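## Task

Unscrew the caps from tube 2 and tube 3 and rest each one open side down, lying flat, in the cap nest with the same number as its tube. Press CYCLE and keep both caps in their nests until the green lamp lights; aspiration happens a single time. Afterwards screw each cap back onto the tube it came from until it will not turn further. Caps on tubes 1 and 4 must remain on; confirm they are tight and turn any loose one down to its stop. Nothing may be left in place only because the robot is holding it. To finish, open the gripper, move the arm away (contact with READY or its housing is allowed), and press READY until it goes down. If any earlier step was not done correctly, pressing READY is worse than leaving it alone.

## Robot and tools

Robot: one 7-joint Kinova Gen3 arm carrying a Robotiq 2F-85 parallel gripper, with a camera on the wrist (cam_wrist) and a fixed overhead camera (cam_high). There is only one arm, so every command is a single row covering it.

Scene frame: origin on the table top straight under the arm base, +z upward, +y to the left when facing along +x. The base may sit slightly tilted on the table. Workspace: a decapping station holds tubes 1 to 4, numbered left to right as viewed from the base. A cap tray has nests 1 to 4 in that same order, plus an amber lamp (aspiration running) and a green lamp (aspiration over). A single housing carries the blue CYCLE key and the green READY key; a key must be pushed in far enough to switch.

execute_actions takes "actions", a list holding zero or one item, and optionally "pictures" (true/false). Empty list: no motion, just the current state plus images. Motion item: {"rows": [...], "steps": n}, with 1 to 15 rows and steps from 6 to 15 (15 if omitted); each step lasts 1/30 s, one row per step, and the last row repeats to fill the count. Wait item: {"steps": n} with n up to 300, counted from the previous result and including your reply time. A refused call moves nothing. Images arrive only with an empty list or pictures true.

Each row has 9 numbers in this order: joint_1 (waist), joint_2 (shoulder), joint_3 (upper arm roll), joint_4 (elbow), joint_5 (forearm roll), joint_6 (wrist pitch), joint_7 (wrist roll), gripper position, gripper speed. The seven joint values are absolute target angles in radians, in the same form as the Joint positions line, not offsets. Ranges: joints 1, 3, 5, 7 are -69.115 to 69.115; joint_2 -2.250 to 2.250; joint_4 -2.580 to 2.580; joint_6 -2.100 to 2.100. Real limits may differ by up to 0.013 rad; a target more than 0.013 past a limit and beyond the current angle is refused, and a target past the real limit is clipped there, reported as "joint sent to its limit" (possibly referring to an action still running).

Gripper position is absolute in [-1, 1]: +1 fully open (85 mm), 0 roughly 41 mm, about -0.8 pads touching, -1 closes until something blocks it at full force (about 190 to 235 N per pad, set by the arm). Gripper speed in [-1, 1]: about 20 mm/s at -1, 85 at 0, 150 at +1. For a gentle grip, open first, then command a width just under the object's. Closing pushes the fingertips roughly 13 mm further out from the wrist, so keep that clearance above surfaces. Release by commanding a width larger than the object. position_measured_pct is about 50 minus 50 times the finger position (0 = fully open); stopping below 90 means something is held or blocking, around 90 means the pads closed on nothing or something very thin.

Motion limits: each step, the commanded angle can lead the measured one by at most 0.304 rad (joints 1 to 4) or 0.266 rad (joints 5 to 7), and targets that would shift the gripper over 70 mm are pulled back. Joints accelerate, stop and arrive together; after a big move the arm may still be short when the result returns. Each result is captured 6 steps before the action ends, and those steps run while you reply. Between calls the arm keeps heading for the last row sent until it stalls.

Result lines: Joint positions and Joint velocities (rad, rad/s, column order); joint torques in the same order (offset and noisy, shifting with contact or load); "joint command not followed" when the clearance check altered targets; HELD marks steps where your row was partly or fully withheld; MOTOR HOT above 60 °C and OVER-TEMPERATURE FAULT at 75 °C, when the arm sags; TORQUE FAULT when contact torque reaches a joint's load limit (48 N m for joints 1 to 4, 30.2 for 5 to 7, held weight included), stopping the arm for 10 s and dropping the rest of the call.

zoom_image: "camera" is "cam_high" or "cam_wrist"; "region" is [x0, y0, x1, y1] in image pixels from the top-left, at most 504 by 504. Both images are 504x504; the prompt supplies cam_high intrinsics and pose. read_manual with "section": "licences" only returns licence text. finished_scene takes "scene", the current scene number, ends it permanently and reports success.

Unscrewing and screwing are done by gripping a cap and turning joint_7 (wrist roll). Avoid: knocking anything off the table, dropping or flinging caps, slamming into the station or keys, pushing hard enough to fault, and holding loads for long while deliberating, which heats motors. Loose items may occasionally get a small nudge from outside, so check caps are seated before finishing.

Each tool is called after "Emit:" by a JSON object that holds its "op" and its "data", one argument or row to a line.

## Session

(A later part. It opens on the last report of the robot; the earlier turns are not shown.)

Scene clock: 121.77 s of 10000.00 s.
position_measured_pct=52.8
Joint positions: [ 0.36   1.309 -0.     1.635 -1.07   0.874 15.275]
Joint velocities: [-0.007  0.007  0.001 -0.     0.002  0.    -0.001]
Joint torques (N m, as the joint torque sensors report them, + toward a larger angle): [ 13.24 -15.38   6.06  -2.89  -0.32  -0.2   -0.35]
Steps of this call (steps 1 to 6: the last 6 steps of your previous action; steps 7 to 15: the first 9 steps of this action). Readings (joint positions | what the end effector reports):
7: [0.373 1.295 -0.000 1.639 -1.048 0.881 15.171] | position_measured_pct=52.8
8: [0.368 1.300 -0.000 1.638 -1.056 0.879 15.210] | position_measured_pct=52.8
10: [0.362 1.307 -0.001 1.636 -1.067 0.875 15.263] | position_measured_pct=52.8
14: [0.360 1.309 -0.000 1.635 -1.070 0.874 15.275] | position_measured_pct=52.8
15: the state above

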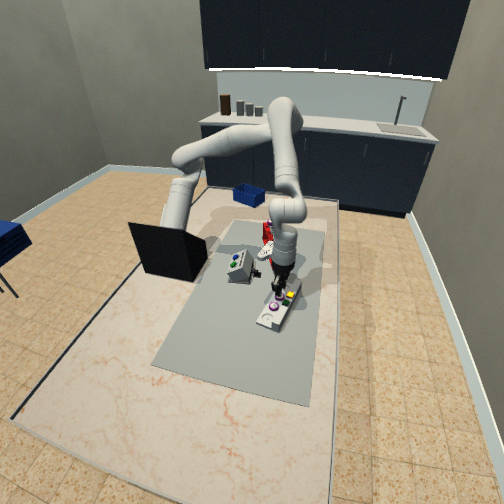

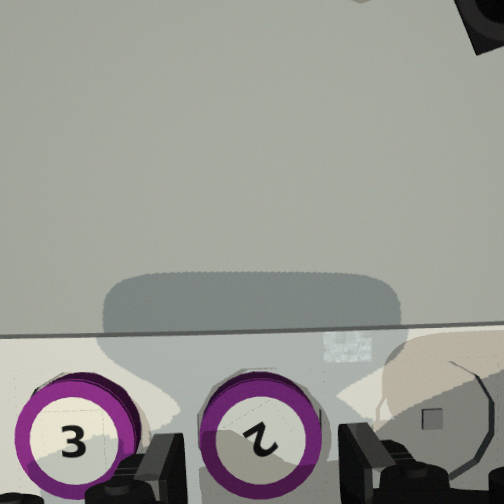

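Emit:
{"op": "execute_actions", "data": {
  "actions": [
    {"steps": 20}
  ],
  "pictures": true
}}

Scene clock: 122.43 s of 10000.00 s.
position_measured_pct=52.8
Joint positions: [ 0.359  1.31   0.     1.635 -1.07   0.874 15.275]
Joint velocities: [-0.001  0.    -0.    -0.001  0.001  0.     0.   ]
Joint torques (N m, as the joint torque sensors report them, + toward a larger angle): [ 13.43 -15.4    6.32  -2.97  -0.23  -0.22  -0.33]
Kept back: nothing.
Steps of this call (steps 1 to 6: the last 6 steps of your previous action; steps 7 to 15: the robot went on to your last target; steps 16 to 20: nothing new was sent). Readings (joint positions | what the end effector reports):
1: [0.359 1.309 -0.000 1.635 -1.070 0.874 15.275] | position_measured_pct=52.8
2: [0.359 1.310 -0.000 1.635 -1.070 0.874 15.275] | position_measured_pct=52.8
4: [0.359 1.310 -0.000 1.635 -1.070 0.874 15.275] | position_measured_pct=52.8
8: [0.359 1.310 -0.000 1.635 -1.070 0.874 15.275] | position_measured_pct=52.8
20: the state above
The arm was judged still, so your last target was given up. Only a new action makes it travel on or press farther. Fingers that are still opening or closing keep moving.

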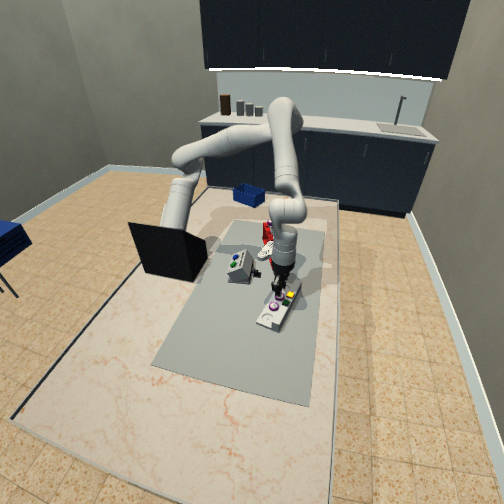

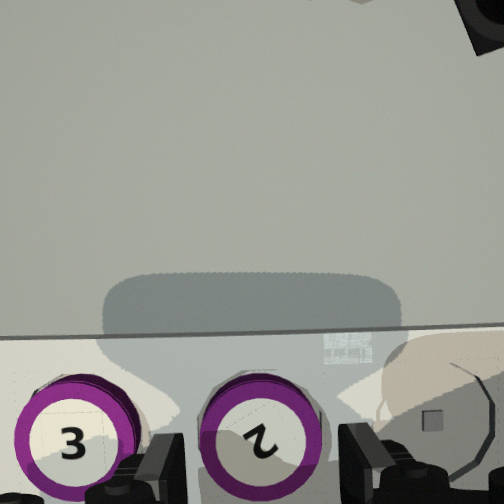

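Emit:
{"op": "execute_actions", "data": {
  "actions": [],
  "pictures": true
}}

Scene clock: 124.37 s of 10000.00 s.
position_measured_pct=52.8
Joint positions: [ 0.359  1.31   0.     1.635 -1.07   0.874 15.275]
Joint velocities: [-0.     0.001  0.    -0.001 -0.001  0.    -0.   ]
Joint torques (N m, as the joint torque sensors report them, + toward a larger angle): [ 13.43 -15.5    6.19  -3.01  -0.34  -0.19  -0.3 ]
Kept back: nothing.
Steps of this call (steps 1 to 58: nothing new was sent). Readings (joint positions | what the end effector reports):
1: [0.359 1.310 0.000 1.635 -1.070 0.874 15.275] | position_measured_pct=52.8
2: [0.359 1.310 0.000 1.635 -1.070 0.874 15.275] | position_measured_pct=52.8
4: [0.359 1.310 0.000 1.635 -1.070 0.874 15.275] | position_measured_pct=52.8
8: [0.359 1.310 0.000 1.635 -1.070 0.874 15.275] | position_measured_pct=52.8
58: the state above

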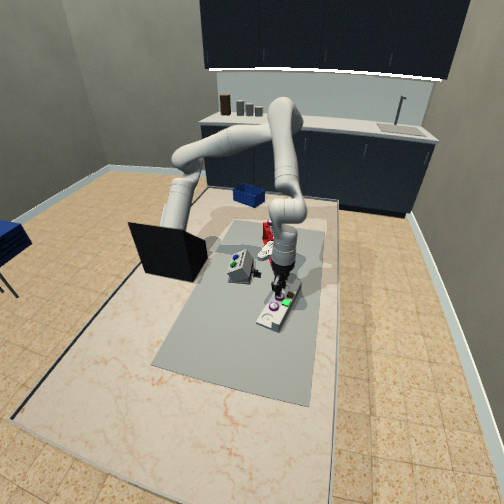

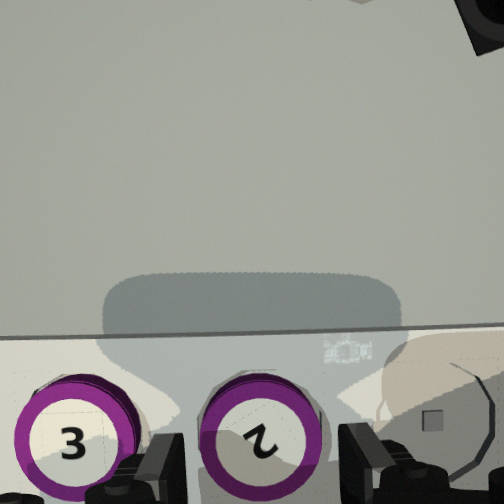

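Emit:
{"op": "execute_actions", "data": {
  "actions": [
    {"rows": [[0.344097,1.325304,0,1.633340,-1.093401,0.866071,15.28858,-0.06,0],[0.336747,1.332979,0,1.632280,-1.105151,0.861946,15.29558,-0.06,0],[0.329397,1.340654,0,1.631220,-1.116901,0.857821,15.30258,-0.06,0],[0.324987,1.345259,0,1.630584,-1.123951,0.855346,15.30678,-0.06,0],[0.322047,1.348329,0,1.630160,-1.128651,0.853696,15.30958,-0.06,0],[0.319842,1.350632,0,1.629842,-1.132176,0.852459,15.31168,-0.06,0],[0.318372,1.352167,0,1.629630,-1.134526,0.851634,15.31308,-0.06,0]], "steps": 15}
  ],
  "pictures": true
}}

Scene clock: 125.23 s of 10000.00 s.
position_measured_pct=52.8
Joint positions: [ 0.32   1.35  -0.001  1.63  -1.134  0.852 15.313]
Joint velocities: [-0.011  0.009  0.009 -0.004 -0.013 -0.005  0.006]
Joint torques (N m, as the joint torque sensors report them, + toward a larger angle): [ 13.9  -15.56   6.36  -2.63  -0.44  -0.47  -0.19]
Steps of this call (steps 1 to 17: nothing new was sent; steps 18 to 26: the first 9 steps of this action). Readings (joint positions | what the end effector reports):
18: [0.357 1.311 0.000 1.635 -1.071 0.874 15.275] | position_measured_pct=52.8
19: [0.351 1.318 0.001 1.634 -1.079 0.871 15.280] | position_measured_pct=52.8
21: [0.334 1.336 0.001 1.632 -1.105 0.862 15.296] | position_measured_pct=52.8
25: [0.320 1.350 -0.001 1.630 -1.133 0.852 15.312] | position_measured_pct=52.8
26: the state above

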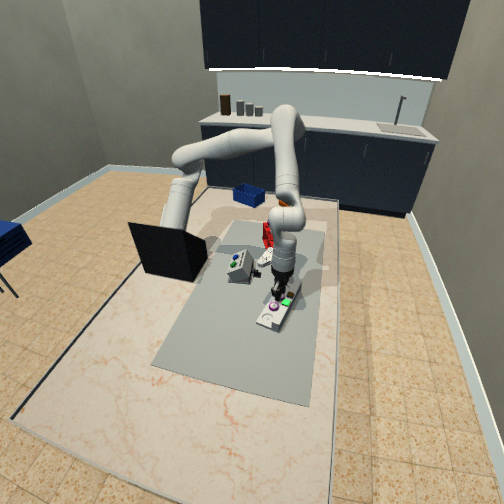

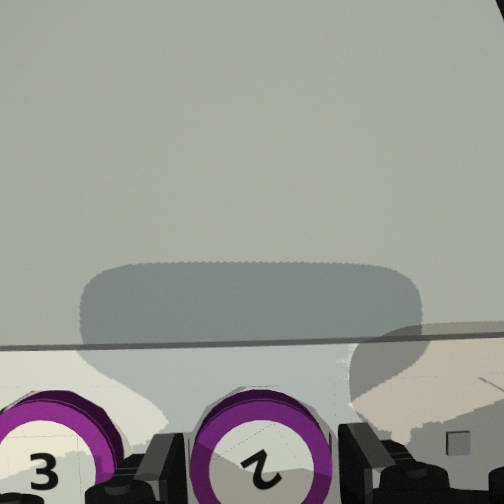

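Emit:
{"op": "execute_actions", "data": {
  "actions": [
    {"rows": [[0.318372,1.352167,0,1.629630,-1.134526,0.851634,15.31308,-1,0]], "steps": 12}
  ]
}}

Scene clock: 125.63 s of 10000.00 s.
position_measured_pct=60.7
Joint positions: [ 0.319  1.351  0.001  1.63  -1.134  0.852 15.313]
Joint velocities: [ 0.006 -0.007  0.004  0.001  0.003  0.003 -0.   ]
Joint torques (N m, as the joint torque sensors report them, + toward a larger angle): [ 12.77 -13.89   5.89  -2.96  -0.21  -0.6   -0.33]
Steps of this call (steps 1 to 6: the last 6 steps of your previous action; steps 7 to 12: the first 6 steps of this action). Readings (joint positions | what the end effector reports):
7: [0.319 1.352 -0.000 1.630 -1.135 0.852 15.313] | position_measured_pct=52.8
8: [0.319 1.352 -0.000 1.630 -1.135 0.852 15.313] | position_measured_pct=53.6
10: [0.319 1.352 0.000 1.630 -1.134 0.852 15.313] | position_measured_pct=57.5
12: the state above

Emit:
{"op": "execute_actions", "data": {
  "actions": [
    {"rows": [[0.319842,1.350632,0,1.629842,-1.132176,0.852459,15.31168,-1,0],[0.319842,1.350632,0,1.629842,-1.132176,0.852459,15.31168,-1,0],[0.322047,1.348329,0,1.630160,-1.128651,0.853696,15.30958,-1,0],[0.324987,1.345259,0,1.630584,-1.123951,0.855346,15.30678,-1,0],[0.329397,1.340654,0,1.631220,-1.116901,0.857821,15.30258,-1,0],[0.336747,1.332979,0,1.632280,-1.105151,0.861946,15.29558,-1,0],[0.344097,1.325304,0,1.633340,-1.093401,0.866071,15.28858,-1,0],[0.3588,1.3100,0,1.6354,-1.0699,0.8743,15.2746,-1,0],[0.3735,1.2947,0,1.6375,-1.0464,0.8826,15.26,-1,0],[0.4029,1.2640,0,1.6418,-0.9994,0.8991,15.23,-1,0]], "steps": 15}
  ],
  "pictures": true
}}

Scene clock: 126.30 s of 10000.00 s.
position_measured_pct=62.7
Joint positions: [ 0.352  1.318 -0.001  1.635 -1.085  0.869 15.284]
Joint velocities: [ 0.317 -0.332 -0.004  0.043  0.484  0.172 -0.293]
Joint torques (N m, as the joint torque sensors report them, + toward a larger angle): [ 15.37 -17.33   7.41  -3.38   0.02  -0.3   -0.14]
Steps of this call (steps 1 to 6: the last 6 steps of your previous action; steps 7 to 11: the robot went on to your last target; steps 12 to 20: the first 9 steps of this action). Readings (joint positions | what the end effector reports):
12: [0.320 1.351 0.000 1.630 -1.134 0.852 15.313] | position_measured_pct=62.7
13: [0.320 1.350 0.000 1.630 -1.133 0.852 15.312] | position_measured_pct=62.7
15: [0.323 1.348 -0.000 1.630 -1.129 0.854 15.310] | position_measured_pct=62.7
19: [0.342 1.328 -0.001 1.633 -1.100 0.864 15.292] | position_measured_pct=62.7
20: the state above

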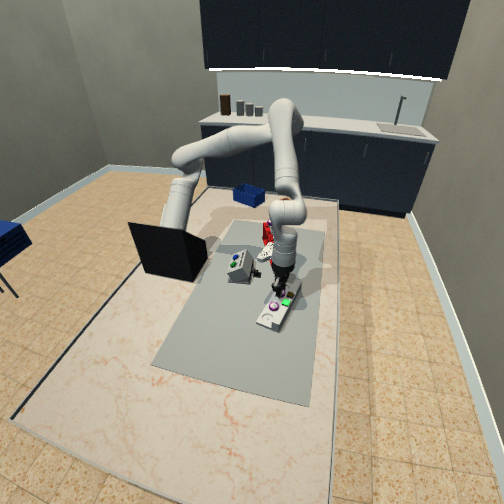

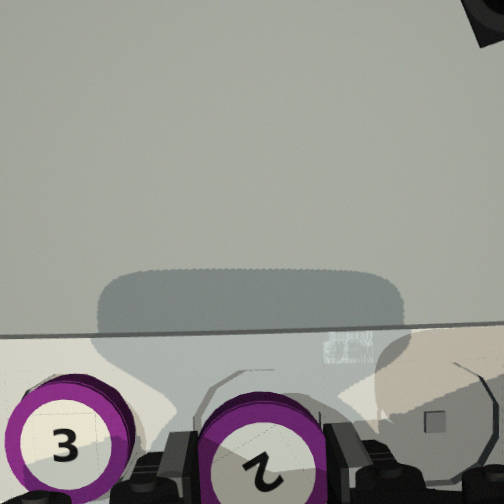

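Emit:
{"op": "execute_actions", "data": {
  "actions": [
    {"rows": [[0.4029,1.2640,0,1.6418,-0.9994,0.8991,15.23,-1,0],[0.344833,0.922277,0,1.900668,-1.05,0.91,15.23,-1,0]], "steps": 15}
  ]
}}

Emit:
{"op": "execute_actions", "data": {
  "actions": [
    {"rows": [[0.344833,0.922277,0,1.900668,-1.05,0.91,15.23,-1,0],[0.344833,0.922277,0,1.900668,-1.05,0.91,15.23,-1,0],[0.1204,0.5239,0,2.1512,-1.0817,0.9351,15.23,-1,0]], "steps": 15}
  ]
}}

Scene clock: 128.27 s of 10000.00 s.
position_measured_pct=62.7
Joint positions: [ 0.375  1.106  0.     1.762 -1.023  0.904 15.23 ]
Joint velocities: [-0.164 -1.014 -0.009  0.733 -0.159  0.039 -0.001]
Joint torques (N m, as the joint torque sensors report them, + toward a larger angle): [ 13.34 -12.53   6.43  -2.79  -0.2   -0.16  -0.28]
Steps of this call (steps 1 to 6: the last 6 steps of your previous action; steps 7 to 30: the robot went on to your last target; steps 31 to 50: nothing new was sent; steps 51 to 59: the first 9 steps of this action). Readings (joint positions | what the end effector reports):
51: [0.403 1.264 0.000 1.642 -0.999 0.899 15.230] | position_measured_pct=62.7
52: [0.403 1.263 0.000 1.643 -1.000 0.899 15.230] | position_measured_pct=62.7
54: [0.399 1.244 0.001 1.657 -1.002 0.899 15.230] | position_measured_pct=62.7
58: [0.381 1.141 0.001 1.738 -1.017 0.902 15.230] | position_measured_pct=62.7
59: the state above

Scene clock: 128.77 s of 10000.00 s.
position_measured_pct=62.7
Joint positions: [ 0.261  0.802  0.     1.99  -1.061  0.918 15.23 ]
Joint velocities: [-0.503 -0.96  -0.023  0.579 -0.08   0.074  0.   ]
Joint torques (N m, as the joint torque sensors report them, + toward a larger angle): [ 13.01 -11.71   6.66  -3.92  -0.28  -0.46  -0.31]
Steps of this call (steps 1 to 6: the last 6 steps of your previous action; steps 7 to 15: the first 9 steps of this action). Readings (joint positions | what the end effector reports):
7: [0.347 0.937 -0.001 1.893 -1.049 0.911 15.230] | position_measured_pct=62.7
8: [0.346 0.932 -0.001 1.897 -1.050 0.911 15.230] | position_measured_pct=62.7
10: [0.339 0.921 0.001 1.905 -1.050 0.910 15.230] | position_measured_pct=62.7
14: [0.278 0.834 0.002 1.970 -1.059 0.916 15.230] | position_measured_pct=62.7
15: the state above

Emit:
{"op": "execute_actions", "data": {
  "actions": [
    {"rows": [[0.1204,0.5239,0,2.1512,-1.0817,0.9351,15.23,-1,0],[0.1204,0.5239,0,2.1512,-1.0817,0.9351,15.23,-1,0],[0.1204,0.5239,0,2.1512,-1.0817,0.9351,15.23,-1,0],[0.1204,0.5239,0,2.1512,-1.0817,0.9351,15.23,-1,0],[0.0999,0.5407,0,2.1601,-1.1141,0.9158,15.23,-1,0],[0.0999,0.5407,0,2.1601,-1.1141,0.9158,15.23,-1,0],[0.0793,0.5574,0,2.1680,-1.1465,0.8965,15.23,-1,0]], "steps": 15}
  ],
  "pictures": true
}}

Scene clock: 129.37 s of 10000.00 s.
position_measured_pct=62.7
Joint positions: [ 0.085  0.555 -0.     2.166 -1.136  0.903 15.23 ]
Joint velocities: [-0.136  0.098 -0.028  0.081 -0.343 -0.191  0.   ]
Joint torques (N m, as the joint torque sensors report them, + toward a larger angle): [ 11.84 -11.98   7.    -3.15  -0.05  -0.09  -0.24]
Steps of this call (steps 1 to 6: the last 6 steps of your previous action; steps 7 to 9: the robot went on to your last target; steps 10 to 18: the first 9 steps of this action). Readings (joint positions | what the end effector reports):
10: [0.128 0.539 -0.001 2.146 -1.081 0.936 15.230] | position_measured_pct=62.7
11: [0.126 0.534 -0.001 2.149 -1.082 0.936 15.230] | position_measured_pct=62.7
13: [0.124 0.531 -0.000 2.150 -1.082 0.935 15.230] | position_measured_pct=62.7
17: [0.092 0.550 0.001 2.162 -1.122 0.911 15.230] | position_measured_pct=62.7
18: the state above

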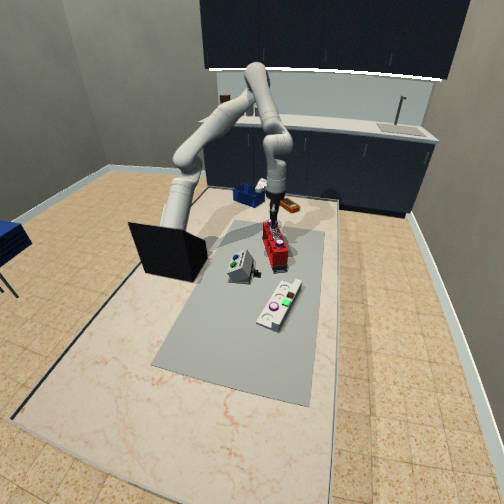

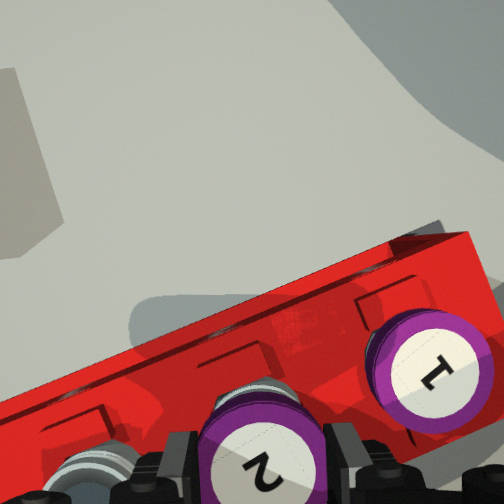

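Emit:
{"op": "execute_actions", "data": {
  "actions": [
    {"rows": [[0.058783,0.575015,0,2.174946,-1.180884,0.879269,15.23,-1,0],[0.058783,0.575015,0,2.174946,-1.180884,0.879269,15.23,-1,0],[0.052,0.581,0,2.1772,-1.193,0.8738,15.23,-1,0],[0.046527,0.585813,0,2.178683,-1.202124,0.869631,15.23,-1,0],[0.044487,0.587635,0,2.179268,-1.205716,0.868082,15.23,-1,0],[0.042446,0.589456,0,2.179853,-1.209308,0.866532,15.23,-1,0],[0.041427,0.590371,0,2.180139,-1.211114,0.865768,15.23,-1,0],[0.040407,0.591285,0,2.180424,-1.212920,0.865004,15.23,-1,0]], "steps": 15}
  ],
  "pictures": true
}}

Scene clock: 131.40 s of 10000.00 s.
position_measured_pct=62.7
Joint positions: [ 0.042  0.59  -0.     2.18  -1.212  0.865 15.23 ]
Joint velocities: [-0.018  0.019 -0.004  0.008 -0.028 -0.013 -0.001]
Joint torques (N m, as the joint torque sensors report them, + toward a larger angle): [ 10.26 -10.66   5.81  -1.99  -0.51  -0.47  -0.3 ]
Steps of this call (steps 1 to 6: the last 6 steps of your previous action; steps 7 to 30: the robot went on to your last target; steps 31 to 52: nothing new was sent; steps 53 to 61: the first 9 steps of this action). Readings (joint positions | what the end effector reports):
53: [0.078 0.559 0.000 2.168 -1.148 0.896 15.230] | position_measured_pct=62.7
54: [0.070 0.565 0.001 2.170 -1.156 0.891 15.230] | position_measured_pct=62.7
56: [0.055 0.578 0.000 2.176 -1.183 0.878 15.230] | position_measured_pct=62.7
60: [0.043 0.589 -0.000 2.180 -1.211 0.866 15.230] | position_measured_pct=62.7
61: the state above

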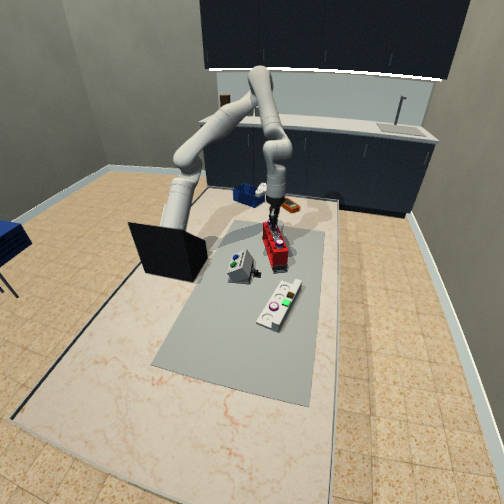

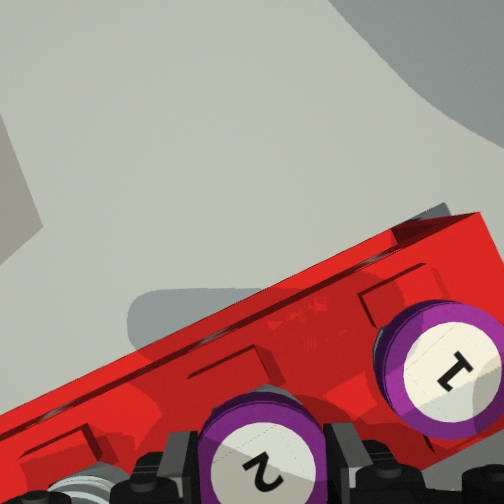

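Emit:
{"op": "execute_actions", "data": {
  "actions": [
    {"rows": [[0.040407,0.591285,0,2.180424,-1.212920,0.865004,15.23,-1,0],[0.039388,0.592203,0,2.180705,-1.214732,0.864247,15.23,-1,0],[0.038368,0.593120,0,2.180986,-1.216544,0.863489,15.23,-1,0],[0.037349,0.594040,0,2.181262,-1.218363,0.862740,15.23,-1,0]], "steps": 12}
  ]
}}

Scene clock: 131.93 s of 10000.00 s.
position_measured_pct=62.7
Joint positions: [ 0.039  0.592  0.001  2.182 -1.217  0.865 15.23 ]
Joint velocities: [ 0.003 -0.003 -0.005  0.005 -0.007 -0.009  0.   ]
Joint torques (N m, as the joint torque sensors report them, + toward a larger angle): [ 8.54 -7.75  4.45 -2.9  -1.01 -1.2  -0.4 ]
Steps of this call (steps 1 to 6: the last 6 steps of your previous action; steps 7 to 10: the robot went on to your last target; steps 11 to 16: the first 6 steps of this action). Readings (joint positions | what the end effector reports):
11: [0.040 0.591 -0.000 2.180 -1.213 0.865 15.230] | position_measured_pct=62.7
12: [0.040 0.592 0.000 2.180 -1.213 0.865 15.230] | position_measured_pct=62.7
14: [0.039 0.592 0.001 2.181 -1.216 0.865 15.230] | position_measured_pct=62.7
16: the state above

Emit:
{"op": "execute_actions", "data": {
  "actions": [
    {"rows": [[0.038368,0.593120,0,2.180986,-1.216544,0.863489,15.19,-1,0],[0.038368,0.593120,0,2.180986,-1.216544,0.863489,15.15,-1,0],[0.038368,0.593120,0,2.180986,-1.216544,0.863489,15.11,-1,0],[0.038368,0.593120,0,2.180986,-1.216544,0.863489,15.07,-1,0],[0.038368,0.593120,0,2.180986,-1.216544,0.863489,15.03,-1,0],[0.038368,0.593120,0,2.180986,-1.216544,0.863489,14.99,-1,0],[0.038368,0.593120,0,2.180986,-1.216544,0.863489,14.95,-1,0],[0.038368,0.593120,0,2.180986,-1.216544,0.863489,14.91,-1,0],[0.038368,0.593120,0,2.180986,-1.216544,0.863489,14.87,-1,0],[0.038368,0.593120,0,2.180986,-1.216544,0.863489,14.83,-1,0],[0.038368,0.593120,0,2.180986,-1.216544,0.863489,14.79,-1,0],[0.038368,0.593120,0,2.180986,-1.216544,0.863489,14.75,-1,0],[0.038368,0.593120,0,2.180986,-1.216544,0.863489,14.71,-1,0],[0.038368,0.593120,0,2.180986,-1.216544,0.863489,14.67,-1,0],[0.038368,0.593120,0,2.180986,-1.216544,0.863489,14.63,-1,0]], "steps": 15}
  ]
}}

Scene clock: 132.93 s of 10000.00 s.
position_measured_pct=62.7
Joint positions: [ 0.039  0.592  0.001  2.182 -1.216  0.865 14.981]
Joint velocities: [ 0.001  0.     0.001 -0.002  0.001 -0.001 -1.168]
Joint torques (N m, as the joint torque sensors report them, + toward a larger angle): [ 8.97 -8.88  4.91 -2.65 -0.71 -0.76 -0.43]
Steps of this call (steps 1 to 6: the last 6 steps of your previous action; steps 7 to 15: the robot went on to your last target; steps 16 to 21: nothing new was sent; steps 22 to 30: the first 9 steps of this action). Readings (joint positions | what the end effector reports):
22: [0.039 0.591 0.001 2.182 -1.217 0.864 15.229] | position_measured_pct=62.7
23: [0.039 0.591 0.001 2.182 -1.217 0.864 15.219] | position_measured_pct=62.7
25: [0.039 0.591 0.000 2.182 -1.216 0.864 15.169] | position_measured_pct=62.7
29: [0.039 0.592 0.001 2.182 -1.216 0.865 15.020] | position_measured_pct=62.7
30: the state above

Emit:
{"op": "execute_actions", "data": {
  "actions": [
    {"rows": [[0.038368,0.593120,0,2.180986,-1.216544,0.863489,14.59,-1,0],[0.038368,0.593120,0,2.180986,-1.216544,0.863489,14.55,-1,0],[0.038368,0.593120,0,2.180986,-1.216544,0.863489,14.51,-1,0],[0.038368,0.593120,0,2.180986,-1.216544,0.863489,14.47,-1,0],[0.038368,0.593120,0,2.180986,-1.216544,0.863489,14.43,-1,0],[0.038368,0.593120,0,2.180986,-1.216544,0.863489,14.39,-1,0],[0.038368,0.593120,0,2.180986,-1.216544,0.863489,14.35,-1,0],[0.038368,0.593120,0,2.180986,-1.216544,0.863489,14.31,-1,0],[0.038368,0.593120,0,2.180986,-1.216544,0.863489,14.27,-1,0],[0.038368,0.593120,0,2.180986,-1.216544,0.863489,14.23,-1,0],[0.038368,0.593120,0,2.180986,-1.216544,0.863489,14.19,-1,0],[0.038368,0.593120,0,2.180986,-1.216544,0.863489,14.15,-1,0],[0.038368,0.593120,0,2.180986,-1.216544,0.863489,14.11,-1,0],[0.038368,0.593120,0,2.180986,-1.216544,0.863489,14.07,-1,0],[0.038368,0.593120,0,2.180986,-1.216544,0.863489,14.03,-1,0]], "steps": 15}
  ]
}}

Scene clock: 133.60 s of 10000.00 s.
position_measured_pct=62.7
Joint positions: [ 0.04   0.592  0.001  2.181 -1.216  0.864 14.381]
Joint velocities: [ 0.    -0.001  0.     0.001 -0.     0.    -1.168]
Joint torques (N m, as the joint torque sensors report them, + toward a larger angle): [ 8.79 -8.71  4.74 -2.39 -0.61 -0.59 -0.38]
Steps of this call (steps 1 to 6: the last 6 steps of your previous action; steps 7 to 11: the robot went on to your last target; steps 12 to 20: the first 9 steps of this action). Readings (joint positions | what the end effector reports):
12: [0.040 0.592 0.001 2.181 -1.216 0.864 14.629] | position_measured_pct=62.7
13: [0.040 0.592 0.001 2.181 -1.216 0.864 14.619] | position_measured_pct=62.7
15: [0.040 0.592 0.001 2.181 -1.216 0.864 14.569] | position_measured_pct=62.7
19: [0.040 0.592 0.001 2.181 -1.216 0.864 14.420] | position_measured_pct=62.7
20: the state above

Emit:
{"op": "execute_actions", "data": {
  "actions": [
    {"rows": [[0.038368,0.593120,0,2.180986,-1.216544,0.863489,13.99,-1,0],[0.038368,0.593120,0,2.180986,-1.216544,0.863489,13.95,-1,0],[0.038368,0.593120,0,2.180986,-1.216544,0.863489,13.91,-1,0],[0.038368,0.593120,0,2.180986,-1.216544,0.863489,13.87,-1,0],[0.038368,0.593120,0,2.180986,-1.216544,0.863489,13.83,-1,0],[0.038368,0.593120,0,2.180986,-1.216544,0.863489,13.79,-1,0],[0.038368,0.593120,0,2.180986,-1.216544,0.863489,13.75,-1,0],[0.038368,0.593120,0,2.180986,-1.216544,0.863489,13.71,-1,0],[0.038368,0.593120,0,2.180986,-1.216544,0.863489,13.67,-1,0],[0.038368,0.593120,0,2.180986,-1.216544,0.863489,13.63,-1,0],[0.038368,0.593120,0,2.180986,-1.216544,0.863489,13.59,-1,0],[0.038368,0.593120,0,2.180986,-1.216544,0.863489,13.55,-1,0],[0.038368,0.593120,0,2.180986,-1.216544,0.863489,13.51,-1,0],[0.038368,0.593120,0,2.180986,-1.216544,0.863489,13.47,-1,0],[0.038368,0.593120,0,2.180986,-1.216544,0.863489,13.43,-1,0]], "steps": 15}
  ]
}}

Scene clock: 134.40 s of 10000.00 s.
position_measured_pct=62.7
Joint positions: [ 0.04   0.592  0.001  2.181 -1.216  0.864 13.781]
Joint velocities: [ 0.001  0.001  0.     0.    -0.    -0.    -1.168]
Joint torques (N m, as the joint torque sensors report them, + toward a larger angle): [ 8.88 -8.94  4.72 -2.42 -0.62 -0.52 -0.16]
Steps of this call (steps 1 to 6: the last 6 steps of your previous action; steps 7 to 15: the robot went on to your last target; steps 16 to 24: the first 9 steps of this action). Readings (joint positions | what the end effector reports):
16: [0.040 0.592 0.001 2.181 -1.216 0.864 14.029] | position_measured_pct=62.7
17: [0.040 0.592 0.001 2.181 -1.216 0.864 14.019] | position_measured_pct=62.7
19: [0.040 0.592 0.001 2.181 -1.216 0.864 13.969] | position_measured_pct=62.7
23: [0.040 0.592 0.001 2.181 -1.216 0.864 13.820] | position_measured_pct=62.7
24: the state above

Emit:
{"op": "execute_actions", "data": {
  "actions": [
    {"rows": [[0.038368,0.593120,0,2.180986,-1.216544,0.863489,12.9,-1,0]], "steps": 15}
  ]
}}

Scene clock: 134.93 s of 10000.00 s.
position_measured_pct=62.7
Joint positions: [ 0.04   0.592  0.001  2.181 -1.216  0.864 13.147]
Joint velocities: [-0.002  0.001 -0.     0.    -0.     0.    -1.215]
Joint torques (N m, as the joint torque sensors report them, + toward a larger angle): [ 8.87 -8.9   4.71 -2.51 -0.67 -0.38 -0.11]
Steps of this call (steps 1 to 6: the last 6 steps of your previous action; step 7: the robot went on to your last target; steps 8 to 16: the first 9 steps of this action). Readings (joint positions | what the end effector reports):
8: [0.040 0.592 0.001 2.181 -1.216 0.864 13.469] | position_measured_pct=62.7
9: [0.040 0.592 0.001 2.181 -1.216 0.864 13.431] | position_measured_pct=62.7
11: [0.040 0.592 0.001 2.181 -1.216 0.864 13.350] | position_measured_pct=62.7
15: [0.040 0.592 0.001 2.181 -1.216 0.864 13.187] | position_measured_pct=62.7
16: the state above

Emit:
{"op": "execute_actions", "data": {
  "actions": [
    {"rows": [[0.038368,0.593120,0,2.180986,-1.216544,0.863489,12.3,-1,0]], "steps": 15}
  ]
}}

Scene clock: 135.43 s of 10000.00 s.
position_measured_pct=62.7
Joint positions: [ 0.04   0.592  0.001  2.181 -1.216  0.864 12.607]
Joint velocities: [-0.     0.002 -0.     0.     0.     0.    -1.216]
Joint torques (N m, as the joint torque sensors report them, + toward a larger angle): [ 9.01 -9.02  4.69 -2.62 -0.76 -0.52 -0.23]
Steps of this call (steps 1 to 6: the last 6 steps of your previous action; steps 7 to 15: the first 9 steps of this action). Readings (joint positions | what the end effector reports):
7: [0.040 0.592 0.001 2.181 -1.216 0.864 12.904] | position_measured_pct=62.7
8: [0.040 0.592 0.001 2.181 -1.216 0.864 12.881] | position_measured_pct=62.7
10: [0.040 0.592 0.001 2.181 -1.216 0.864 12.810] | position_measured_pct=62.7
14: [0.040 0.592 0.001 2.181 -1.216 0.864 12.648] | position_measured_pct=62.7
15: the state above

Emit:
{"op": "execute_actions", "data": {
  "actions": [
    {"rows": [[0.038368,0.593120,0,2.180986,-1.216544,0.863489,11.7,-1,0]], "steps": 15}
  ]
}}

Scene clock: 135.93 s of 10000.00 s.
position_measured_pct=62.7
Joint positions: [ 0.039  0.592  0.001  2.182 -1.216  0.864 12.01 ]
Joint velocities: [ 0.     0.002 -0.001  0.002  0.001  0.    -1.216]
Joint torques (N m, as the joint torque sensors report them, + toward a larger angle): [ 9.12 -9.43  4.82 -2.68 -0.8  -0.65 -0.42]
Steps of this call (steps 1 to 6: the last 6 steps of your previous action; steps 7 to 15: the first 9 steps of this action). Readings (joint positions | what the end effector reports):
7: [0.040 0.592 0.001 2.181 -1.216 0.864 12.331] | position_measured_pct=62.7
8: [0.040 0.592 0.001 2.182 -1.216 0.864 12.294] | position_measured_pct=62.7
10: [0.040 0.592 0.001 2.182 -1.216 0.864 12.214] | position_measured_pct=62.7
14: [0.040 0.592 0.001 2.182 -1.216 0.864 12.051] | position_measured_pct=62.7
15: the state above

Emit:
{"op": "execute_actions", "data": {
  "actions": [
    {"rows": [[0.037757,0.593672,0,2.181152,-1.217635,0.863039,11.1,-1,0]], "steps": 15}
  ]
}}

Scene clock: 136.50 s of 10000.00 s.
position_measured_pct=62.7
Joint positions: [ 0.039  0.592  0.001  2.182 -1.216  0.864 11.414]
Joint velocities: [-0.001 -0.001 -0.     0.001 -0.002 -0.    -1.215]
Joint torques (N m, as the joint torque sensors report them, + toward a larger angle): [ 9.12 -8.93  4.91 -3.17 -0.94 -0.83 -0.13]
Steps of this call (steps 1 to 6: the last 6 steps of your previous action; steps 7 to 8: the robot went on to your last target; steps 9 to 17: the first 9 steps of this action). Readings (joint positions | what the end effector reports):
9: [0.039 0.592 0.001 2.182 -1.215 0.864 11.700] | position_measured_pct=62.7
10: [0.039 0.592 0.001 2.182 -1.215 0.864 11.682] | position_measured_pct=62.7
12: [0.039 0.592 0.001 2.182 -1.216 0.864 11.617] | position_measured_pct=62.7
16: [0.039 0.592 0.001 2.182 -1.216 0.864 11.455] | position_measured_pct=62.7
17: the state above

Emit:
{"op": "execute_actions", "data": {
  "actions": [
    {"rows": [[0.037757,0.593672,0,2.181152,-1.217635,0.863039,10.5,-1,0]], "steps": 15}
  ]
}}

Scene clock: 137.00 s of 10000.00 s.
position_measured_pct=62.7
Joint positions: [ 0.039  0.592  0.     2.182 -1.216  0.864 10.814]
Joint velocities: [ 0.    -0.001 -0.001  0.001 -0.001  0.    -1.215]
Joint torques (N m, as the joint torque sensors report them, + toward a larger angle): [ 9.13 -8.99  5.01 -3.03 -0.71 -1.08 -0.47]
Steps of this call (steps 1 to 6: the last 6 steps of your previous action; steps 7 to 15: the first 9 steps of this action). Readings (joint positions | what the end effector reports):
7: [0.039 0.592 0.001 2.182 -1.216 0.864 11.136] | position_measured_pct=62.7
8: [0.039 0.592 0.001 2.182 -1.216 0.864 11.098] | position_measured_pct=62.7
10: [0.039 0.592 0.001 2.182 -1.216 0.864 11.017] | position_measured_pct=62.7
14: [0.039 0.592 0.000 2.182 -1.216 0.864 10.854] | position_measured_pct=62.7
15: the state above

Emit:
{"op": "execute_actions", "data": {
  "actions": [
    {"rows": [[0.037757,0.593672,0,2.181152,-1.217635,0.863039,9.9,-1,0]], "steps": 15}
  ]
}}

Scene clock: 138.33 s of 10000.00 s.
position_measured_pct=62.7
Joint positions: [ 0.038  0.592  0.     2.182 -1.217  0.864 10.238]
Joint velocities: [-0.     0.001 -0.    -0.002 -0.002  0.    -1.215]
Joint torques (N m, as the joint torque sensors report them, + toward a larger angle): [ 9.27 -8.9   5.33 -2.94 -0.67 -0.94 -0.54]
Steps of this call (steps 1 to 6: the last 6 steps of your previous action; steps 7 to 30: the robot went on to your last target; step 31: nothing new was sent; steps 32 to 40: the first 9 steps of this action). Readings (joint positions | what the end effector reports):
32: [0.038 0.592 0.000 2.182 -1.217 0.864 10.499] | position_measured_pct=62.7
33: [0.038 0.592 0.000 2.182 -1.217 0.864 10.489] | position_measured_pct=62.7
35: [0.038 0.592 0.000 2.182 -1.217 0.864 10.439] | position_measured_pct=62.7
39: [0.038 0.592 0.000 2.182 -1.217 0.864 10.279] | position_measured_pct=62.7
40: the state above

Emit:
{"op": "execute_actions", "data": {
  "actions": [
    {"rows": [[0.037349,0.594040,0,2.181262,-1.218363,0.862740,9.4,-1,0]], "steps": 15}
  ],
  "pictures": true
}}

Scene clock: 138.97 s of 10000.00 s.
position_measured_pct=62.7
Joint positions: [ 0.038  0.593  0.     2.182 -1.218  0.864  9.638]
Joint velocities: [-0.001 -0.    -0.    -0.001 -0.003 -0.001 -1.215]
Joint torques (N m, as the joint torque sensors report them, + toward a larger angle): [ 9.21 -9.2   5.48 -2.49 -0.28 -0.92 -0.41]
Steps of this call (steps 1 to 6: the last 6 steps of your previous action; steps 7 to 10: the robot went on to your last target; steps 11 to 19: the first 9 steps of this action). Readings (joint positions | what the end effector reports):
11: [0.038 0.592 0.000 2.182 -1.217 0.864 9.899] | position_measured_pct=62.7
12: [0.038 0.592 0.000 2.182 -1.217 0.864 9.889] | position_measured_pct=62.7
14: [0.038 0.593 0.000 2.182 -1.217 0.864 9.839] | position_measured_pct=62.7
18: [0.038 0.593 0.000 2.182 -1.218 0.864 9.679] | position_measured_pct=62.7
19: the state above

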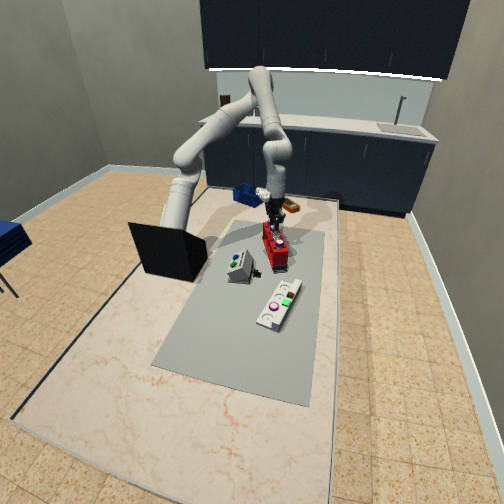

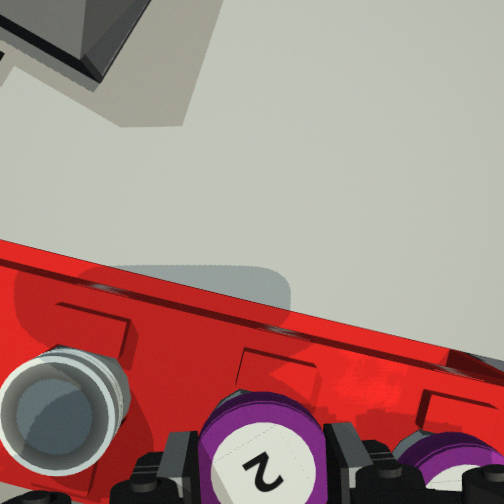

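Emit:
{"op": "execute_actions", "data": {
  "actions": [
    {"rows": [[0.036738,0.594592,0,2.181428,-1.219454,0.862290,8.8,-1,0]], "steps": 15}
  ]
}}

Scene clock: 139.63 s of 10000.00 s.
position_measured_pct=62.7
Joint positions: [ 0.038  0.593  0.     2.182 -1.219  0.863  9.138]
Joint velocities: [-0.001 -0.001  0.001  0.    -0.003 -0.002 -1.215]
Joint torques (N m, as the joint torque sensors report them, + toward a larger angle): [ 9.15 -9.05  5.06 -2.39 -0.3  -0.59 -0.32]
Steps of this call (steps 1 to 6: the last 6 steps of your previous action; steps 7 to 11: the robot went on to your last target; steps 12 to 20: the first 9 steps of this action). Readings (joint positions | what the end effector reports):
12: [0.038 0.593 0.000 2.182 -1.218 0.864 9.399] | position_measured_pct=62.7
13: [0.038 0.593 0.000 2.182 -1.218 0.864 9.389] | position_measured_pct=62.7
15: [0.038 0.593 0.000 2.182 -1.218 0.864 9.339] | position_measured_pct=62.7
19: [0.038 0.593 0.000 2.182 -1.219 0.863 9.179] | position_measured_pct=62.7
20: the state above

Emit:
{"op": "execute_actions", "data": {
  "actions": [
    {"rows": [[0.036126,0.595145,0,2.181592,-1.220547,0.861841,8.2,-1,0]], "steps": 15}
  ]
}}

Scene clock: 140.20 s of 10000.00 s.
position_measured_pct=62.7
Joint positions: [ 0.037  0.594  0.     2.182 -1.22   0.863  8.505]
Joint velocities: [-0.003 -0.    -0.     0.001 -0.002 -0.002 -1.216]
Joint torques (N m, as the joint torque sensors report them, + toward a larger angle): [ 9.26 -8.86  4.99 -2.1  -0.51 -0.49 -0.54]
Steps of this call (steps 1 to 6: the last 6 steps of your previous action; steps 7 to 8: the robot went on to your last target; steps 9 to 17: the first 9 steps of this action). Readings (joint positions | what the end effector reports):
9: [0.037 0.593 0.000 2.182 -1.219 0.863 8.806] | position_measured_pct=62.7
10: [0.037 0.594 0.000 2.182 -1.219 0.863 8.782] | position_measured_pct=62.7
12: [0.037 0.594 0.000 2.182 -1.219 0.863 8.708] | position_measured_pct=62.7
16: [0.037 0.594 0.000 2.182 -1.220 0.863 8.546] | position_measured_pct=62.7
17: the state above

Emit:
{"op": "execute_actions", "data": {
  "actions": [
    {"rows": [[0.035515,0.595698,0,2.181755,-1.221642,0.861396,7.6,-1,0]], "steps": 15}
  ]
}}

Scene clock: 141.00 s of 10000.00 s.
position_measured_pct=62.7
Joint positions: [ 0.036  0.594  0.     2.182 -1.221  0.862  7.938]
Joint velocities: [-0.     0.     0.     0.001 -0.003 -0.001 -1.215]
Joint torques (N m, as the joint torque sensors report them, + toward a larger angle): [ 9.46 -9.07  4.96 -2.21 -0.61 -0.44 -0.23]
Steps of this call (steps 1 to 6: the last 6 steps of your previous action; steps 7 to 15: the robot went on to your last target; steps 16 to 24: the first 9 steps of this action). Readings (joint positions | what the end effector reports):
16: [0.037 0.594 0.000 2.182 -1.220 0.862 8.199] | position_measured_pct=62.7
17: [0.037 0.594 0.000 2.182 -1.220 0.862 8.189] | position_measured_pct=62.7
19: [0.037 0.594 0.000 2.182 -1.220 0.862 8.139] | position_measured_pct=62.7
23: [0.037 0.594 0.000 2.182 -1.221 0.862 7.979] | position_measured_pct=62.7
24: the state above

Emit:
{"op": "execute_actions", "data": {
  "actions": [
    {"rows": [[0.034903,0.596252,0,2.181918,-1.222737,0.860950,7.0,-1,0]], "steps": 15}
  ]
}}

Scene clock: 141.53 s of 10000.00 s.
position_measured_pct=62.7
Joint positions: [ 0.036  0.595  0.     2.182 -1.222  0.861  7.307]
Joint velocities: [ 0.001  0.     0.     0.001 -0.    -0.001 -1.216]
Joint torques (N m, as the joint torque sensors report them, + toward a larger angle): [ 9.36 -9.1   5.02 -2.17 -0.64 -0.18 -0.58]
Steps of this call (steps 1 to 6: the last 6 steps of your previous action; step 7: the robot went on to your last target; steps 8 to 16: the first 9 steps of this action). Readings (joint positions | what the end effector reports):
8: [0.036 0.595 0.000 2.182 -1.221 0.862 7.625] | position_measured_pct=62.7
9: [0.036 0.595 0.000 2.182 -1.221 0.862 7.590] | position_measured_pct=62.7
11: [0.036 0.595 0.000 2.182 -1.222 0.861 7.511] | position_measured_pct=62.7
15: [0.036 0.595 0.000 2.182 -1.222 0.861 7.348] | position_measured_pct=62.7
16: the state above

Emit:
{"op": "execute_actions", "data": {
  "actions": [
    {"rows": [[0.034292,0.596806,0,2.182081,-1.223832,0.860504,6.4,-1,0]], "steps": 15}
  ]
}}

Scene clock: 142.03 s of 10000.00 s.
position_measured_pct=62.7
Joint positions: [ 0.035  0.595  0.001  2.183 -1.222  0.86   6.711]
Joint velocities: [-0.     0.001 -0.    -0.    -0.001 -0.001 -1.216]
Joint torques (N m, as the joint torque sensors report them, + toward a larger angle): [ 9.52 -9.14  4.98 -2.7  -0.76 -0.03 -0.66]
Steps of this call (steps 1 to 6: the last 6 steps of your previous action; steps 7 to 15: the first 9 steps of this action). Readings (joint positions | what the end effector reports):
7: [0.035 0.595 0.000 2.182 -1.222 0.861 7.031] | position_measured_pct=62.7
8: [0.035 0.595 0.000 2.182 -1.222 0.861 6.995] | position_measured_pct=62.7
10: [0.035 0.595 0.001 2.182 -1.222 0.861 6.914] | position_measured_pct=62.7
14: [0.035 0.595 0.001 2.183 -1.222 0.860 6.752] | position_measured_pct=62.7
15: the state above

Emit:
{"op": "execute_actions", "data": {
  "actions": [
    {"rows": [[0.033986,0.597084,0,2.182161,-1.224382,0.860283,6.05,-1,0]], "steps": 12}
  ]
}}

Scene clock: 142.57 s of 10000.00 s.
position_measured_pct=62.7
Joint positions: [ 0.034  0.596  0.001  2.183 -1.223  0.86   6.261]
Joint velocities: [-0.002  0.001 -0.    -0.001 -0.002  0.    -1.215]
Joint torques (N m, as the joint torque sensors report them, + toward a larger angle): [ 9.81 -9.17  5.03 -2.59 -0.8   0.04 -0.52]
Steps of this call (steps 1 to 6: the last 6 steps of your previous action; steps 7 to 10: the robot went on to your last target; steps 11 to 16: the first 6 steps of this action). Readings (joint positions | what the end effector reports):
11: [0.035 0.596 0.000 2.183 -1.223 0.860 6.399] | position_measured_pct=62.7
12: [0.035 0.596 0.000 2.183 -1.223 0.860 6.390] | position_measured_pct=62.7
14: [0.035 0.596 0.001 2.183 -1.223 0.860 6.339] | position_measured_pct=62.7
16: the state above

Emit:
{"op": "execute_actions", "data": {
  "actions": [
    {"rows": [[0.033681,0.597361,0,2.182241,-1.224931,0.860062,5.8,-1,0]], "steps": 12}
  ]
}}

Scene clock: 142.97 s of 10000.00 s.
position_measured_pct=62.7
Joint positions: [ 0.034  0.596  0.     2.183 -1.223  0.86   5.9  ]
Joint velocities: [-0.002  0.001 -0.    -0.001 -0.004 -0.    -1.215]
Joint torques (N m, as the joint torque sensors report them, + toward a larger angle): [ 9.51 -9.3   5.11 -2.67 -0.78 -0.15 -0.64]
Steps of this call (steps 1 to 6: the last 6 steps of your previous action; steps 7 to 12: the first 6 steps of this action). Readings (joint positions | what the end effector reports):
7: [0.034 0.596 0.000 2.183 -1.223 0.860 6.049] | position_measured_pct=62.7
8: [0.034 0.596 0.000 2.183 -1.223 0.860 6.037] | position_measured_pct=62.7
10: [0.034 0.596 0.000 2.183 -1.223 0.860 5.980] | position_measured_pct=62.7
12: the state above

Emit:
{"op": "execute_actions", "data": {
  "actions": [
    {"rows": [[0.033478,0.597546,0,2.182295,-1.225297,0.859915,5.6,-1,0]], "steps": 12}
  ]
}}

Scene clock: 143.37 s of 10000.00 s.
position_measured_pct=62.7
Joint positions: [ 0.034  0.596  0.     2.183 -1.224  0.86   5.662]
Joint velocities: [ 0.001  0.001  0.     0.001 -0.003 -0.    -1.061]
Joint torques (N m, as the joint torque sensors report them, + toward a larger angle): [ 9.54 -9.2   4.97 -2.69 -0.92 -0.31 -0.69]
Steps of this call (steps 1 to 6: the last 6 steps of your previous action; steps 7 to 12: the first 6 steps of this action). Readings (joint positions | what the end effector reports):
7: [0.034 0.596 0.000 2.183 -1.224 0.860 5.799] | position_measured_pct=62.7
8: [0.034 0.596 0.000 2.183 -1.224 0.860 5.790] | position_measured_pct=62.7
10: [0.034 0.596 0.000 2.183 -1.224 0.860 5.739] | position_measured_pct=62.7
12: the state above

Emit:
{"op": "execute_actions", "data": {
  "actions": [
    {"rows": [[0.033274,0.597731,0,2.182348,-1.225664,0.859768,5.4,-1,0]], "steps": 12}
  ]
}}

Scene clock: 143.77 s of 10000.00 s.
position_measured_pct=62.7
Joint positions: [ 0.034  0.597  0.     2.183 -1.224  0.86   5.462]
Joint velocities: [-0.002  0.001 -0.     0.002 -0.003  0.    -1.06 ]
Joint torques (N m, as the joint torque sensors report them, + toward a larger angle): [ 9.55 -9.41  5.16 -2.43 -0.96 -0.35 -0.5 ]
Steps of this call (steps 1 to 6: the last 6 steps of your previous action; steps 7 to 12: the first 6 steps of this action). Readings (joint positions | what the end effector reports):
7: [0.034 0.596 0.000 2.183 -1.224 0.860 5.599] | position_measured_pct=62.7
8: [0.034 0.596 0.000 2.183 -1.224 0.860 5.590] | position_measured_pct=62.7
10: [0.034 0.597 0.000 2.183 -1.224 0.860 5.539] | position_measured_pct=62.7
12: the state above

Emit:
{"op": "execute_actions", "data": {
  "actions": [
    {"rows": [[0.033070,0.597917,0,2.182401,-1.226030,0.859621,5.2,-1,0]], "steps": 12}
  ]
}}

Scene clock: 144.17 s of 10000.00 s.
position_measured_pct=62.7
Joint positions: [ 0.034  0.597  0.     2.183 -1.225  0.86   5.262]
Joint velocities: [ 0.001  0.001 -0.    -0.001 -0.003 -0.    -1.06 ]
Joint torques (N m, as the joint torque sensors report them, + toward a larger angle): [ 9.47 -9.18  5.23 -2.47 -0.82 -0.51 -0.52]
Steps of this call (steps 1 to 6: the last 6 steps of your previous action; steps 7 to 12: the first 6 steps of this action). Readings (joint positions | what the end effector reports):
7: [0.034 0.597 0.000 2.183 -1.224 0.860 5.399] | position_measured_pct=62.7
8: [0.034 0.597 0.000 2.183 -1.224 0.860 5.390] | position_measured_pct=62.7
10: [0.034 0.597 0.000 2.183 -1.225 0.860 5.339] | position_measured_pct=62.7
12: the state above

Emit:
{"op": "execute_actions", "data": {
  "actions": [
    {"rows": [[0.032866,0.598102,0,2.182455,-1.226397,0.859474,5.0,-1,0]], "steps": 12}
  ]
}}

Scene clock: 144.57 s of 10000.00 s.
position_measured_pct=62.7
Joint positions: [ 0.033  0.597  0.     2.183 -1.225  0.86   5.062]
Joint velocities: [-0.001  0.001  0.     0.001 -0.003 -0.    -1.06 ]
Joint torques (N m, as the joint torque sensors report them, + toward a larger angle): [ 9.61 -9.12  5.17 -2.63 -0.96 -0.41 -0.15]
Steps of this call (steps 1 to 6: the last 6 steps of your previous action; steps 7 to 12: the first 6 steps of this action). Readings (joint positions | what the end effector reports):
7: [0.034 0.597 0.000 2.183 -1.225 0.860 5.199] | position_measured_pct=62.7
8: [0.034 0.597 0.000 2.183 -1.225 0.860 5.190] | position_measured_pct=62.7
10: [0.034 0.597 0.000 2.183 -1.225 0.860 5.139] | position_measured_pct=62.7
12: the state above

Emit:
{"op": "execute_actions", "data": {
  "actions": [
    {"rows": [[0.032662,0.598287,0,2.182508,-1.226763,0.859327,4.8,-1,0]], "steps": 12}
  ]
}}

Scene clock: 144.97 s of 10000.00 s.
position_measured_pct=62.7
Joint positions: [ 0.033  0.597  0.     2.183 -1.226  0.86   4.862]
Joint velocities: [-0.001 -0.001  0.    -0.002 -0.002 -0.    -1.06 ]
Joint torques (N m, as the joint torque sensors report them, + toward a larger angle): [ 9.64 -9.2   5.27 -2.34 -0.77 -0.51 -0.23]
Steps of this call (steps 1 to 6: the last 6 steps of your previous action; steps 7 to 12: the first 6 steps of this action). Readings (joint positions | what the end effector reports):
7: [0.033 0.597 0.000 2.183 -1.225 0.860 4.999] | position_measured_pct=62.7
8: [0.033 0.597 0.000 2.183 -1.225 0.860 4.989] | position_measured_pct=62.7
10: [0.033 0.597 0.000 2.183 -1.226 0.860 4.939] | position_measured_pct=62.7
12: the state above

Emit:
{"op": "execute_actions", "data": {
  "actions": [
    {"rows": [[0.032459,0.598472,0,2.182562,-1.227130,0.859179,4.6,-1,0]], "steps": 12}
  ]
}}

Scene clock: 145.37 s of 10000.00 s.
position_measured_pct=62.7
Joint positions: [ 0.033  0.597  0.     2.183 -1.226  0.86   4.662]
Joint velocities: [-0.    -0.001  0.    -0.001 -0.001 -0.    -1.06 ]
Joint torques (N m, as the joint torque sensors report them, + toward a larger angle): [ 9.52 -9.07  5.25 -2.39 -0.78 -0.63 -0.36]
Steps of this call (steps 1 to 6: the last 6 steps of your previous action; steps 7 to 12: the first 6 steps of this action). Readings (joint positions | what the end effector reports):
7: [0.033 0.597 0.000 2.183 -1.226 0.860 4.799] | position_measured_pct=62.7
8: [0.033 0.597 0.000 2.183 -1.226 0.860 4.789] | position_measured_pct=62.7
10: [0.033 0.597 0.000 2.183 -1.226 0.860 4.739] | position_measured_pct=62.7
12: the state above

Emit:
{"op": "execute_actions", "data": {
  "actions": [
    {"rows": [[0.032255,0.598657,0,2.182615,-1.227496,0.859032,4.4,-1,0]], "steps": 12}
  ]
}}

Scene clock: 145.77 s of 10000.00 s.
position_measured_pct=62.7
Joint positions: [ 0.033  0.597  0.     2.183 -1.226  0.86   4.462]
Joint velocities: [-0.002 -0.002 -0.     0.    -0.001  0.002 -1.059]
Joint torques (N m, as the joint torque sensors report them, + toward a larger angle): [ 9.39 -8.96  5.15 -2.4  -0.84 -0.78 -0.35]
Steps of this call (steps 1 to 6: the last 6 steps of your previous action; steps 7 to 12: the first 6 steps of this action). Readings (joint positions | what the end effector reports):
7: [0.033 0.597 0.000 2.183 -1.226 0.860 4.599] | position_measured_pct=62.7
8: [0.033 0.597 0.000 2.183 -1.226 0.860 4.590] | position_measured_pct=62.7
10: [0.033 0.597 0.000 2.183 -1.226 0.860 4.539] | position_measured_pct=62.7
12: the state above

Emit:
{"op": "execute_actions", "data": {
  "actions": [
    {"rows": [[0.032255,0.598657,0,2.182615,-1.227496,0.859032,4.22,-1,0]], "steps": 12}
  ]
}}

Scene clock: 146.17 s of 10000.00 s.
position_measured_pct=62.7
Joint positions: [ 0.032  0.596 -0.     2.182 -1.223  0.859  4.27 ]
Joint velocities: [ 0.002 -0.003  0.001 -0.     0.001 -0.003 -0.923]
Joint torques (N m, as the joint torque sensors report them, + toward a larger angle): [10.13 -7.65  5.62 -1.29 -2.04 -0.53 -2.55]
Steps of this call (steps 1 to 6: the last 6 steps of your previous action; steps 7 to 12: the first 6 steps of this action). Readings (joint positions | what the end effector reports):
7: [0.032 0.597 0.000 2.182 -1.224 0.859 4.402] | position_measured_pct=62.7
8: [0.032 0.597 -0.000 2.182 -1.224 0.859 4.393] | position_measured_pct=62.7
10: [0.032 0.597 0.000 2.182 -1.223 0.858 4.343] | position_measured_pct=62.7
12: the state above

Emit:
{"op": "execute_actions", "data": {
  "actions": [
    {"rows": [[0.032255,0.598657,0,2.182615,-1.227496,0.859032,4.33,-1,0],[0.032255,0.598657,0,2.182615,-1.227496,0.859032,4.33,-0.1,0]], "steps": 12}
  ],
  "pictures": true
}}

Scene clock: 146.70 s of 10000.00 s.
position_measured_pct=56.3
Joint positions: [ 0.032  0.598 -0.     2.183 -1.227  0.859  4.322]
Joint velocities: [ 0.006  0.007  0.009 -0.001 -0.002 -0.004  0.34 ]
Joint torques (N m, as the joint torque sensors report them, + toward a larger angle): [  9.74 -10.3    5.28  -1.87  -0.18  -0.16  -0.33]
Steps of this call (steps 1 to 6: the last 6 steps of your previous action; steps 7 to 10: the robot went on to your last target; steps 11 to 16: the first 6 steps of this action). Readings (joint positions | what the end effector reports):
11: [0.032 0.595 -0.001 2.181 -1.223 0.860 4.226] | position_measured_pct=62.7
12: [0.032 0.595 -0.001 2.182 -1.223 0.860 4.235] | position_measured_pct=62.7
14: [0.031 0.597 -0.001 2.182 -1.226 0.859 4.281] | position_measured_pct=60.3
16: the state above

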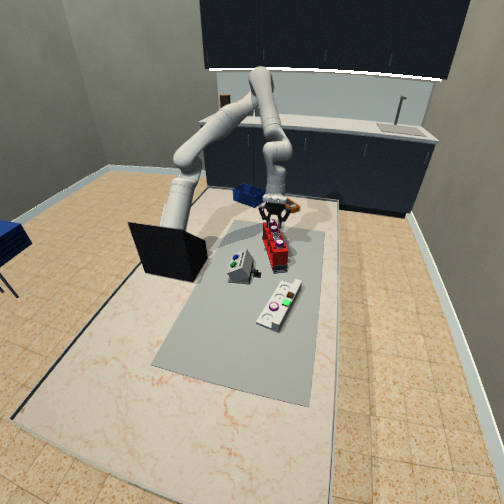

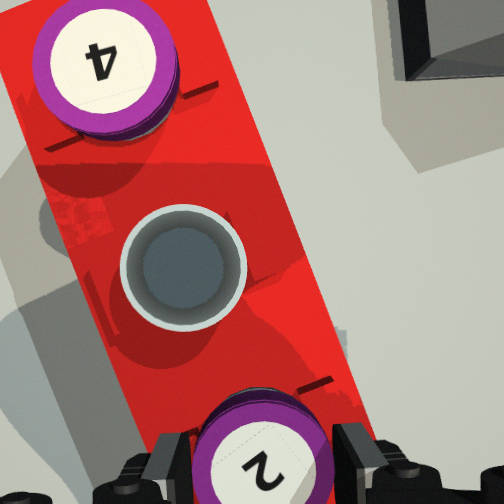

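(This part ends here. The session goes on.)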